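# Press a hole punch lever down and hold it

## Task

Push the hole punch's lever down as far as it goes and finish with the gripper keeping it pressed and motionless. The punch has to stay upright, sitting on the table, and nothing may end up off the table.

## Robot and tools

Robot: a single xArm6 arm (six revolute joints) with a two-finger parallel gripper. There is only one arm, so every motion argument is a single row for it. Joint ranges in rad, base outward: waist -6.283..6.283, shoulder -2.059..2.094, elbow -3.927..0.192, forearm roll -6.283..6.283, wrist pitch -1.693..3.142, wrist roll -6.283..6.283. The elbow cannot fully straighten.

Frames: the scene frame has its origin on the table surface below the arm base, +z up, and +y to the left when facing along +x. The base may sit slightly tilted. The gripper frame: fingers point along its +z, close and open along its y. end_effector_position is the pinch point between closed pads, roughly 2 cm short of the fingertips; closing moves the tips about 10 mm further along +z. The reported hand position gets less accurate at long reach.

Row format (used by execute_actions and move): 7 numbers, each in [-1, 1]: dx, dy, dz, rx, ry, rz, opening. The first six are an offset, not a pose, expressed in the gripper's own axes and measured from the gripper pose in the most recent result that reports it (if no such result exists yet in this scene, or for a second call inside one reply, from the pose when the action begins). Scale: 1.0 equals 0.6 m of translation or 180 degrees of rotation; rx, ry, rz form one rotation vector. Every row in an action is measured from that same reference, not chained. opening is absolute: +1 = 0.084 m fully open, -1 = closed. All-zero offsets do not hold still; they pull the gripper back to the reference pose.

execute_actions(actions, pictures): actions is a list with zero or one entry. Empty list: no command, returns the state with pictures. Action entry: {"rows": [1 to 15 rows], "steps": 10..15}; each row lasts one 1/30 s step and the final row repeats to fill the steps. Wait entry: {"steps": up to 300}, counted from the previous result, so reply time is included. pictures (bool) requests the camera images. A rejected call moves nothing. Each step the commanded pose is clipped to within 70 mm and 16 degrees of the measured pose; position wins over orientation if both cannot be met. A result is captured 10 steps before the action finishes; those last steps run while you compose the next reply, so far targets may need several calls.

move(target, speed): target is one 7-number row with the same offset rules. speed is top path speed in m/s, 0.002..0.5 (default 0.25); rotation is capped at twice that in rad/s. The gripper follows a straight path lasting 0.5..10 s, turns the short way, and does not slow for obstacles; it may lag, wander or exceed speed, notably near full reach. Opening is sent at the start. The result adds a "move:" line: the end state (done, off_target, moving, held, fault), which limits acted (paced = pose clipped; held = some steps blocked, after which motion can jump faster), and distance from target. Pictures are included.

wait(seconds): 0..10 s, sends nothing new; the arm only finishes heading to its last clipped pose, fingers keep moving.

zoom_image(camera, region): camera is cam_high, cam_low or cam_wrist (each 504x504); region [x0, y0, x1, y1] in pixels from the top-left, no larger than 504x504.

read_manual(section): only returns licence text; no motion.



Result lines: the state line gives end_effector_position (m), end_effector_quat_wxyz, and linear/angular velocities in the scene frame; grip_measured is the finger opening on the command scale; Joint positions follow URDF order; joint torques are total drive output with per-joint offset, scale and noise. "pose unreachable" and HELD mark steps where the clearance check altered or blocked the command (a mount under the base counts as arm). "Hand target" appears only when no steps are pending and shows where the controller is heading. MOTOR HOT warns from 65 °C; at 80 °C an OVER-TEMPERATURE FAULT brakes the arm until cooled. Camera calibration (K, distortion, T_world_to_cam) is supplied per camera and may be off by a few degrees and millimetres.

Pressing: contact force grows with approach speed and with how far the target lies beyond the contact point. An arm blocked by an object keeps pushing until a new command changes that, which is how the lever stays held. Load limits in N m: waist 47, shoulder 47, elbow 28.2, forearm roll 28.2, wrist pitch 18.8, wrist roll 18.8; reaching one triggers a TORQUE FAULT: the arm backs off, freezes 10 s and drops the rest of the call. Holding force also heats motors.

Avoid: slamming into the lever or punch, pushing so hard the punch tips, slides or the arm faults, dragging the punch sideways, and knocking anything off the table. Approach slowly from above, press to the bottom, then keep a modest offset below contact and let it settle.

Each tool is called after "Call:" as name(argument=value, ...) on one line, values as JSON.

## Session

Call:
execute_actions(actions=[])

Scene clock: 0.00 s of 4600.00 s.
end_effector_position=(+0.7793, +0.1399, +0.2677) grip_measured=+1.00 end_effector_quat_wxyz=(-0.071, -0.195, +0.919, -0.334) end_effector_velocity=(+0.000, +0.000, -0.000) end_effector_angular_velocity=(+0.001, -0.000, +0.000)
Joint positions: [-0.234  0.149 -2.166 -0.154  1.495  2.831  0.084]
Joint velocities: [-0.     0.    -0.     0.001 -0.    -0.    -0.   ]
Joint torques (N m, as the arm reports them, + toward a larger angle): no reading
Motor temperatures (°C, as the motors report them): [33 29 32 28 33 33]
Hand target: +0.779, +0.140, +0.268; -0.071, -0.195, +0.919, -0.334

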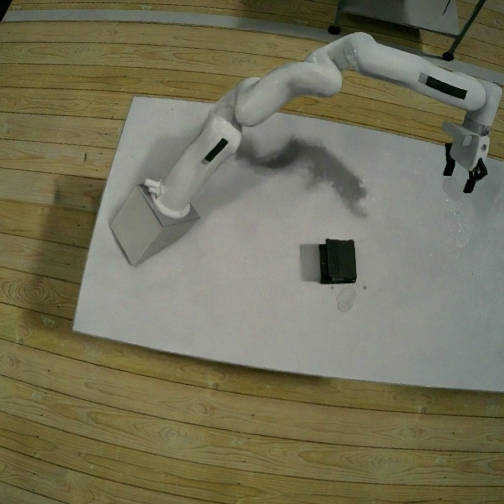

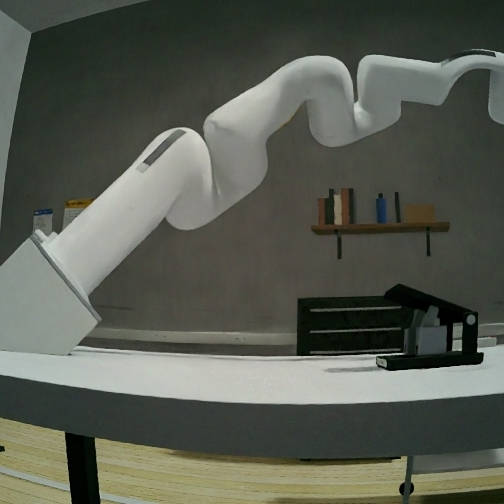

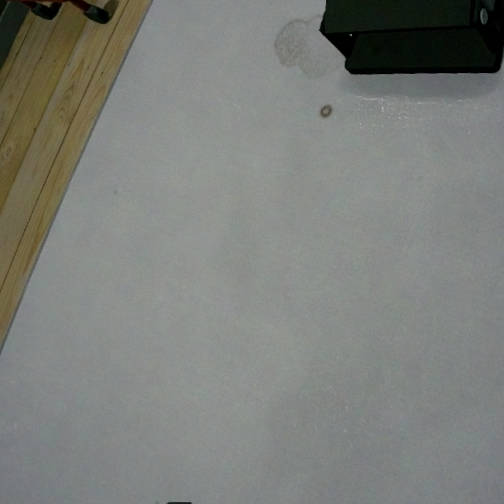

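Call:
zoom_image(camera="cam_high", region=[260, 200, 420, 330])

Call:
zoom_image(camera="cam_low", region=[344, 260, 504, 390])

Region (260, 200, 420, 330) of cam_high's 504x504 image, scaled by 3.150, with more detail than that image has; it fills the top 410 rows of this view, and the rest is white.

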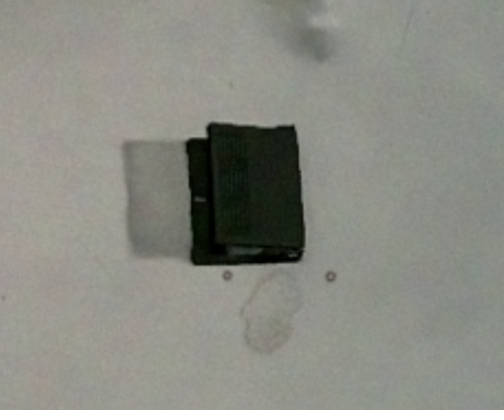

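Region (344, 260, 504, 390) of cam_low's 504x504 image, scaled by 3.150, with more detail than that image has; it fills the top 410 rows of this view, and the rest is white.

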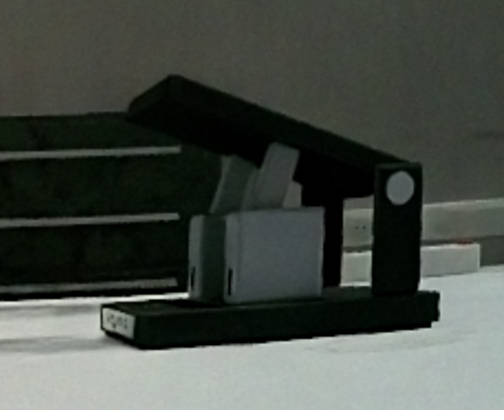

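Call:
move(target=[0.5008, 0.0580, 0.3598, -0.1124, -0.2101, -0.4024, -1], speed=0.3)

Scene clock: 11.23 s of 4600.00 s.
end_effector_position=(+0.4914, -0.0674, +0.1606) grip_measured=-1.00 end_effector_quat_wxyz=(-0.000, +0.765, -0.644, +0.001) end_effector_velocity=(-0.002, -0.000, -0.001) end_effector_angular_velocity=(+0.005, +0.004, -0.001)
Joint positions: [-0.916 -0.255 -0.798  0.872  1.164  0.249  0.   ]
Joint velocities: [-0.002  0.003  0.003 -0.     0.004 -0.005  0.   ]
Joint torques (N m, as the arm reports them, + toward a larger angle): [ -6.49 -15.06  -7.21   0.29  -0.9    0.66]
Motor temperatures (°C, as the motors report them): [33 30 33 28 33 33]
Hand target: +0.491, -0.068, +0.160; -0.000, +0.764, -0.645, +0.000
Off the commanded pose: 0.001 m, 0 deg.
Kept back: nothing.
After step 90, 5.27 s passed at rest.
move: done
camera_calibration (this result's frames):
cam_wrist: T_world_to_cam=[[-0.986674, -0.162641, 0.00474009, 0.503565], [-0.162623, 0.98668, 0.00394527, 0.214437], [-0.00531861, 0.00312184, -0.999981, 0.293179], [0, 0, 0, 1]] pos_world=[0.533286, -0.130596, 0.28994]

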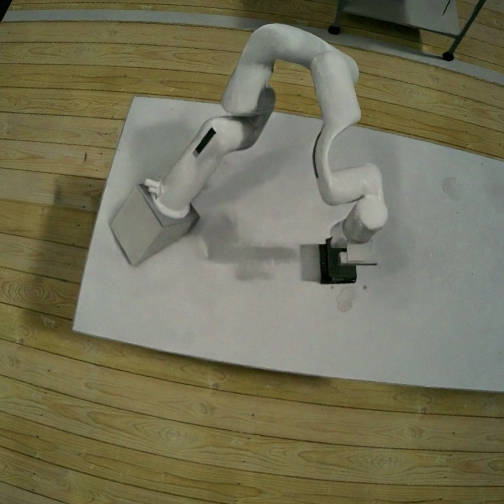

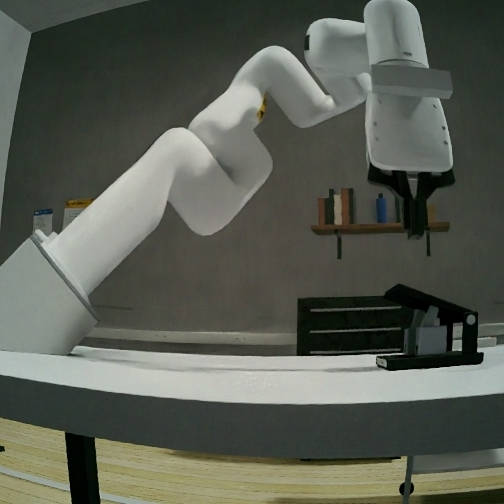

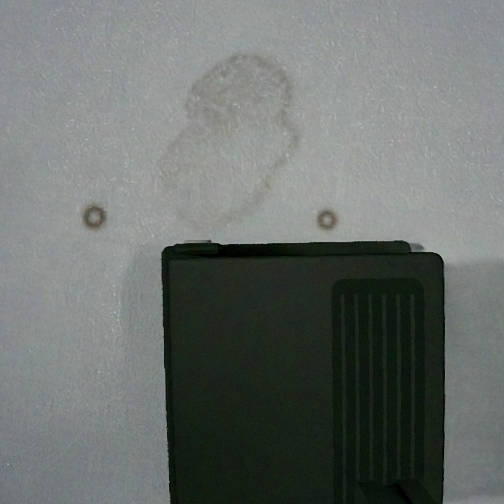

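Call:
move(target=[0.02, 0.0133, 0.075, 0, 0, 0, -1], speed=0.1)

Scene clock: 13.70 s of 4600.00 s.
end_effector_position=(+0.4859, -0.0806, +0.1158) grip_measured=-1.00 end_effector_quat_wxyz=(-0.000, +0.765, -0.644, +0.001) end_effector_velocity=(-0.001, -0.000, -0.001) end_effector_angular_velocity=(+0.001, +0.001, -0.002)
Joint positions: [-0.84  -0.171 -0.764  0.941  1.041  0.189  0.   ]
Joint velocities: [ 0.001  0.002  0.003  0.001 -0.002 -0.001  0.   ]
Joint torques (N m, as the arm reports them, + toward a larger angle): [ -7.03 -16.62  -6.42   0.45  -1.11   0.39]
Motor temperatures (°C, as the motors report them): [33 30 33 28 33 33]
Hand target: +0.486, -0.081, +0.116; -0.000, +0.765, -0.644, +0.001
Off the commanded pose: 0.000 m, 0 deg.
Kept back: nothing.
move: done
camera_calibration (this result's frames):
cam_wrist: T_world_to_cam=[[-0.986613, -0.163028, 0.00416799, 0.496227], [-0.163014, 0.986618, 0.00350601, 0.227005], [-0.00468379, 0.00277964, -0.999985, 0.248086], [0, 0, 0, 1]] pos_world=[0.527751, -0.143758, 0.245218]

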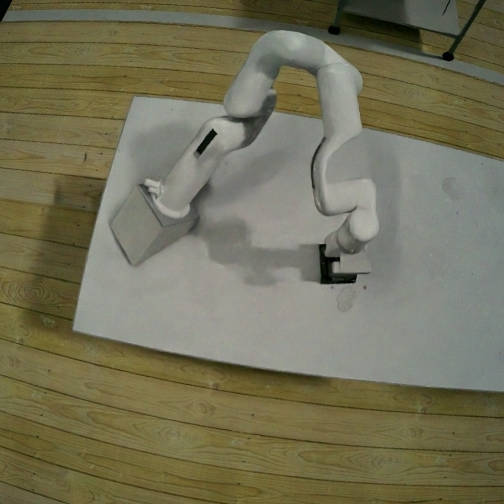

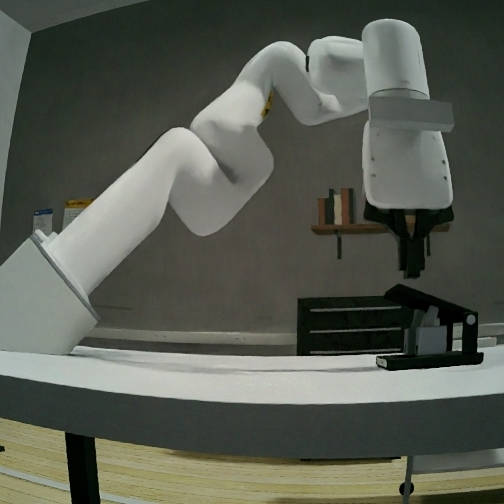

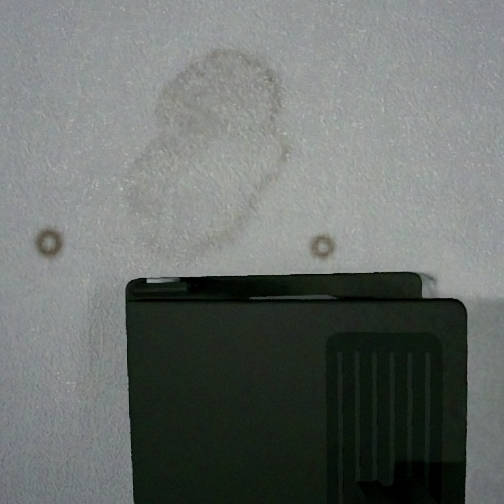

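Call:
move(target=[0, 0, 0.05, 0, 0, 0, -1], speed=0.03)

Scene clock: 15.43 s of 4600.00 s.
end_effector_position=(+0.4860, -0.0809, +0.0861) grip_measured=-1.00 end_effector_quat_wxyz=(-0.000, +0.765, -0.644, +0.001) end_effector_velocity=(+0.001, +0.000, -0.001) end_effector_angular_velocity=(+0.001, -0.001, +0.002)
Joint positions: [-0.774 -0.122 -0.751  0.996  0.963  0.164  0.   ]
Joint velocities: [ 0.003  0.002 -0.001  0.003 -0.002 -0.002  0.   ]
Joint torques (N m, as the arm reports them, + toward a larger angle): [ -3.3  -13.79  -4.18   0.73   0.04   0.15]
Motor temperatures (°C, as the motors report them): [33 30 33 28 33 33]
Hand target: +0.486, -0.081, +0.086; -0.000, +0.765, -0.644, +0.001
Off the commanded pose: 0.000 m, 0 deg.
Kept back: nothing.
move: done
camera_calibration (this result's frames):
cam_wrist: T_world_to_cam=[[-0.986624, -0.162968, 0.00379183, 0.496515], [-0.162958, 0.986629, 0.00283504, 0.227408], [-0.00420315, 0.00217921, -0.999989, 0.21804], [0, 0, 0, 1]] pos_world=[0.527848, -0.143926, 0.21551]

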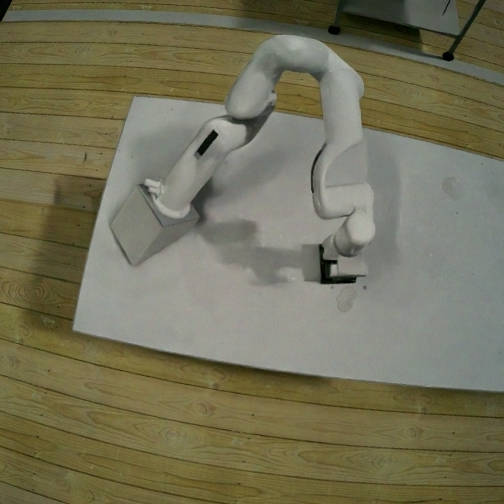

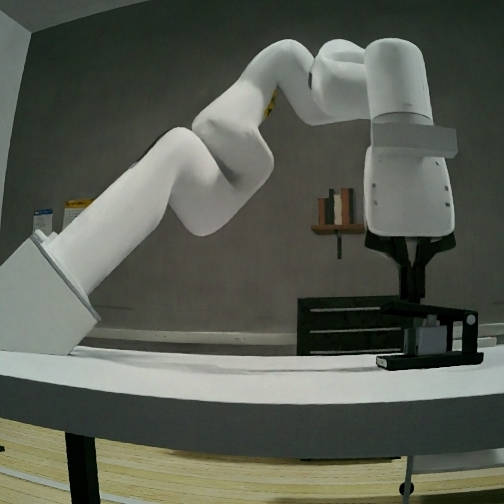

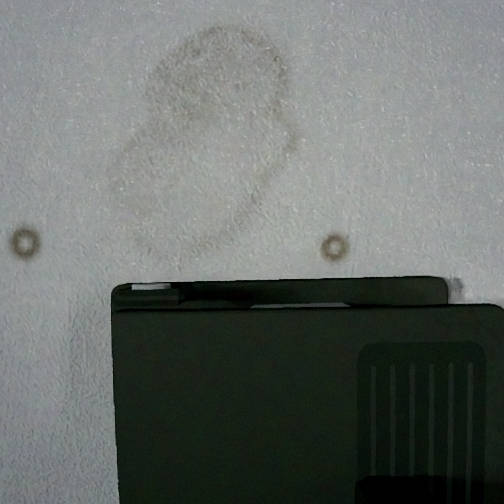

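Call:
zoom_image(camera="cam_low", region=[344, 260, 504, 390])

Region (344, 260, 504, 390) of cam_low's 504x504 image, scaled by 3.150, with more detail than that image has; it fills the top 410 rows of this view, and the rest is white.

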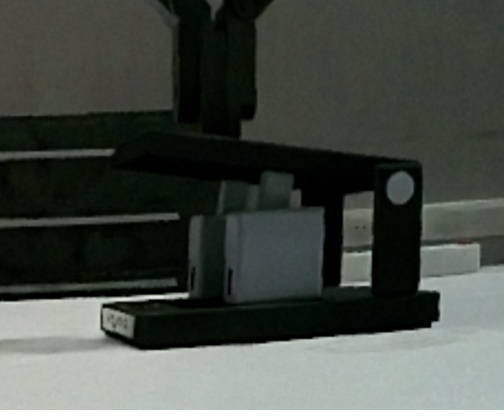

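Call:
move(target=[0, 0, 0.025, 0, 0, 0, -1], speed=0.02)

Call:
zoom_image(camera="cam_low", region=[344, 260, 504, 390])

Scene clock: 16.90 s of 4600.00 s.
end_effector_position=(+0.4892, -0.0821, +0.0754) grip_measured=-1.00 end_effector_quat_wxyz=(-0.001, +0.766, -0.643, +0.007) end_effector_velocity=(-0.001, +0.000, -0.000) end_effector_angular_velocity=(+0.003, -0.006, -0.010)
Joint positions: [-0.747 -0.101 -0.753  1.025  0.925  0.149  0.   ]
Joint velocities: [-0.003 -0.002  0.007  0.01   0.    -0.002  0.   ]
Joint torques (N m, as the arm reports them, + toward a larger angle): [5.97 9.23 0.32 2.27 0.73 0.48]
Motor temperatures (°C, as the motors report them): [33 29 33 28 33 33]
Hand target: +0.486, -0.081, +0.071; -0.000, +0.765, -0.644, +0.001
Off the commanded pose: 0.005 m, 1 deg.
Kept back: nothing.
move: off_target
camera_calibration (this result's frames):
cam_wrist: T_world_to_cam=[[-0.986147, -0.165835, -0.00348041, 0.499567], [-0.165816, 0.986143, -0.00520251, 0.231163], [0.00429494, -0.00455333, -0.99998, 0.202665], [0, 0, 0, 1]] pos_world=[0.530107, -0.144191, 0.205602]

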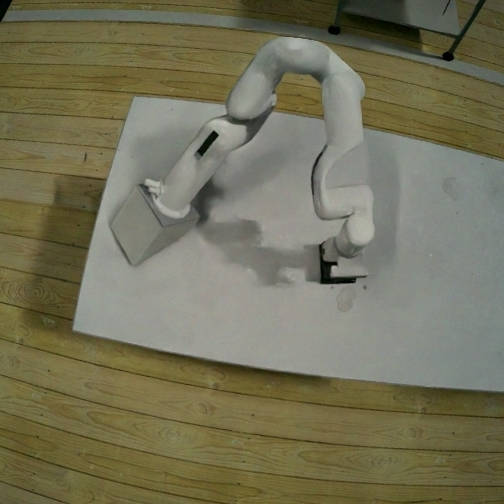

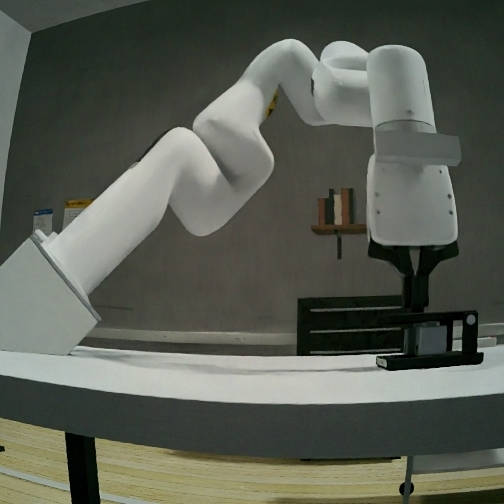

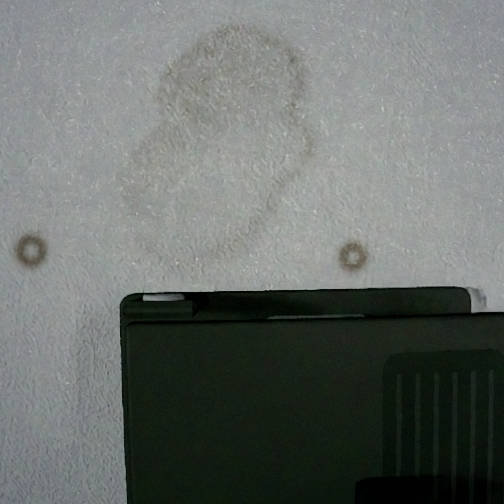

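Region (344, 260, 504, 390) of cam_low's 504x504 image, scaled by 3.150, with more detail than that image has; it fills the top 410 rows of this view, and the rest is white.

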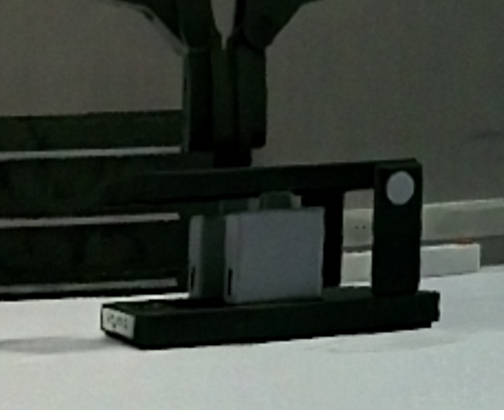

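Call:
zoom_image(camera="cam_low", region=[370, 290, 490, 380])

Region (370, 290, 490, 380) of cam_low's 504x504 image, scaled by 4.200, with more detail than that image has; it fills the top 378 rows of this view, and the rest is white.

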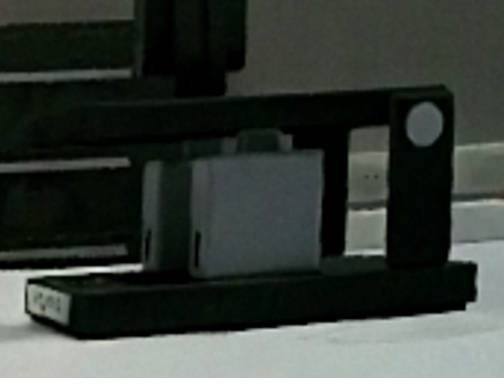

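Call:
move(target=[-0.0027, 0.005, 0.0117, 0, 0, 0, -1], speed=0.005)

Call:
zoom_image(camera="cam_low", region=[370, 290, 490, 380])

Scene clock: 19.83 s of 4600.00 s.
end_effector_position=(+0.4897, -0.0826, +0.0750) grip_measured=-1.00 end_effector_quat_wxyz=(-0.001, +0.766, -0.642, +0.015) end_effector_velocity=(-0.000, +0.000, +0.000) end_effector_angular_velocity=(-0.001, -0.001, -0.001)
Joint positions: [-0.742 -0.108 -0.741  1.042  0.906  0.137  0.   ]
Joint velocities: [-0.    -0.002  0.002  0.001 -0.001 -0.     0.   ]
Joint torques (N m, as the arm reports them, + toward a larger angle): [ 6.71 14.39  1.84  2.64  0.9   0.59]
Motor temperatures (°C, as the motors report them): [33 29 32 28 33 33]
Hand target: +0.486, -0.081, +0.068; -0.000, +0.766, -0.643, +0.007
Off the commanded pose: 0.008 m, 1 deg.
Kept back: nothing.
move: off_target
camera_calibration (this result's frames):
cam_wrist: T_world_to_cam=[[-0.985662, -0.168048, -0.0151834, 0.500409], [-0.167787, 0.985675, -0.0171059, 0.233528], [0.0178405, -0.0143131, -0.999738, 0.19483], [0, 0, 0, 1]] pos_world=[0.528941, -0.143301, 0.206372]

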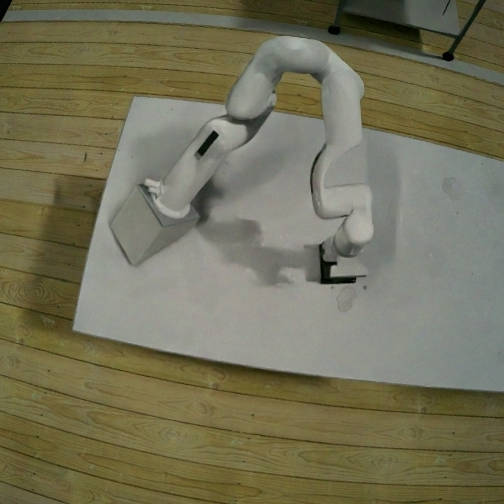

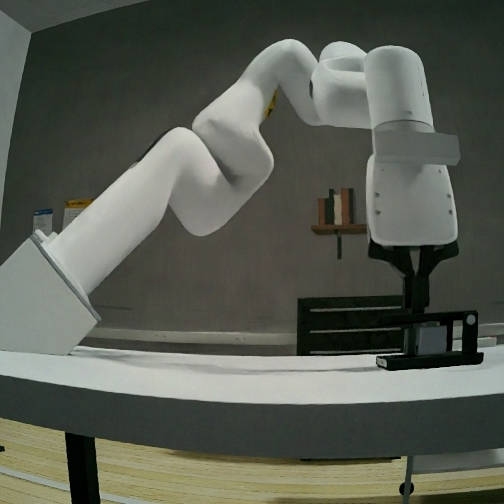

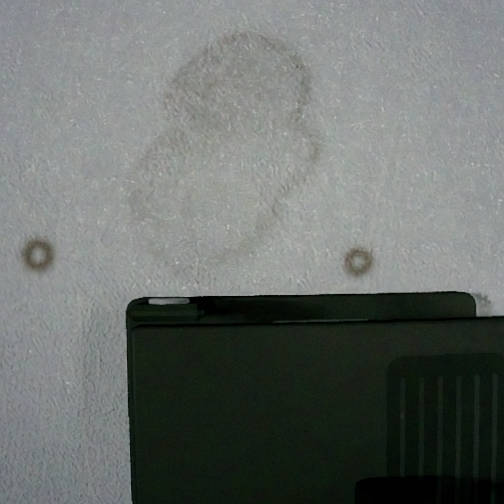

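Region (370, 290, 490, 380) of cam_low's 504x504 image, scaled by 4.200, with more detail than that image has; it fills the top 378 rows of this view, and the rest is white.

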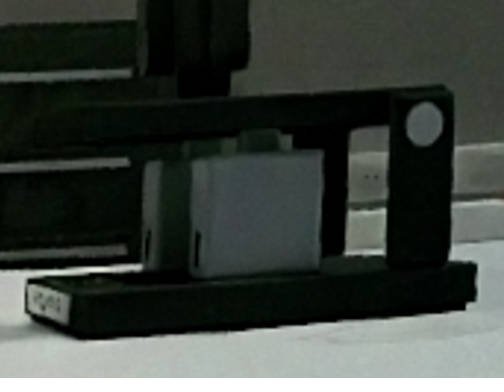

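Call:
move(target=[-0.0021, 0.0034, 0.0065, 0, 0, 0, -1], speed=0.005)

Call:
zoom_image(camera="cam_low", region=[370, 290, 490, 380])

Scene clock: 22.23 s of 4600.00 s.
end_effector_position=(+0.4897, -0.0826, +0.0753) grip_measured=-1.00 end_effector_quat_wxyz=(-0.002, +0.767, -0.642, +0.020) end_effector_velocity=(+0.000, -0.000, +0.000) end_effector_angular_velocity=(-0.001, -0.001, +0.001)
Joint positions: [-0.739 -0.115 -0.733  1.052  0.896  0.13   0.   ]
Joint velocities: [ 0.    -0.     0.001  0.001 -0.002 -0.002  0.   ]
Joint torques (N m, as the arm reports them, + toward a larger angle): [ 6.27 10.52  0.75  2.77  1.03  0.32]
Motor temperatures (°C, as the motors report them): [33 29 32 28 33 33]
Hand target: +0.488, -0.082, +0.071; -0.001, +0.766, -0.642, +0.015
Off the commanded pose: 0.005 m, 1 deg.
Kept back: nothing.
move: off_target
camera_calibration (this result's frames):
cam_wrist: T_world_to_cam=[[-0.985262, -0.169587, -0.0223566, 0.5006], [-0.169048, 0.985312, -0.0241444, 0.234572], [0.0261228, -0.0200092, -0.999458, 0.190573], [0, 0, 0, 1]] pos_world=[0.527897, -0.142418, 0.207325]

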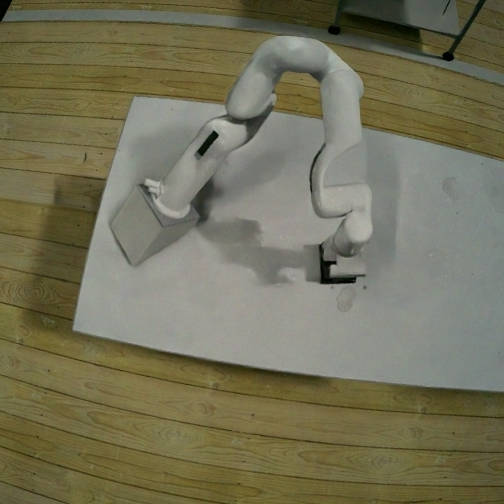

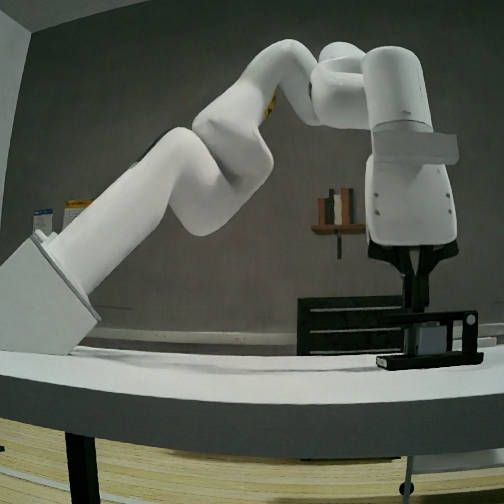

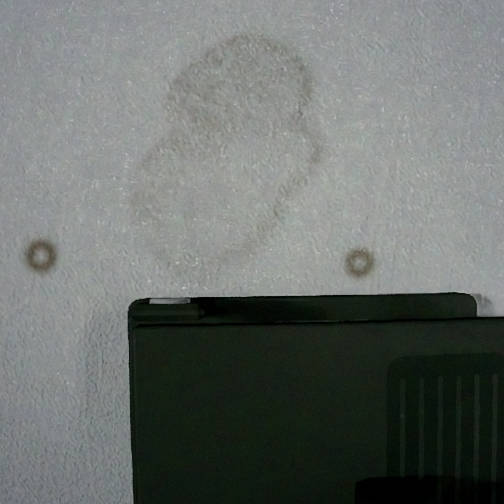

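Region (370, 290, 490, 380) of cam_low's 504x504 image, scaled by 4.200, with more detail than that image has; it fills the top 378 rows of this view, and the rest is white.

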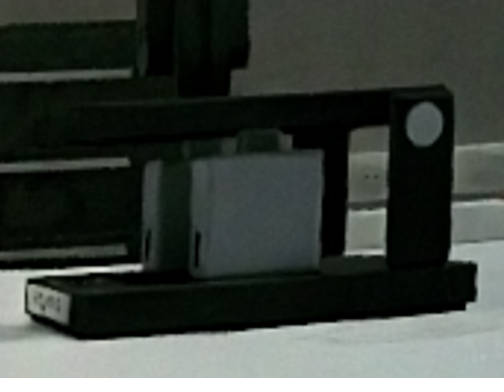

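Call:
finished_scene(scene=1)

The scene is finished: the task was done.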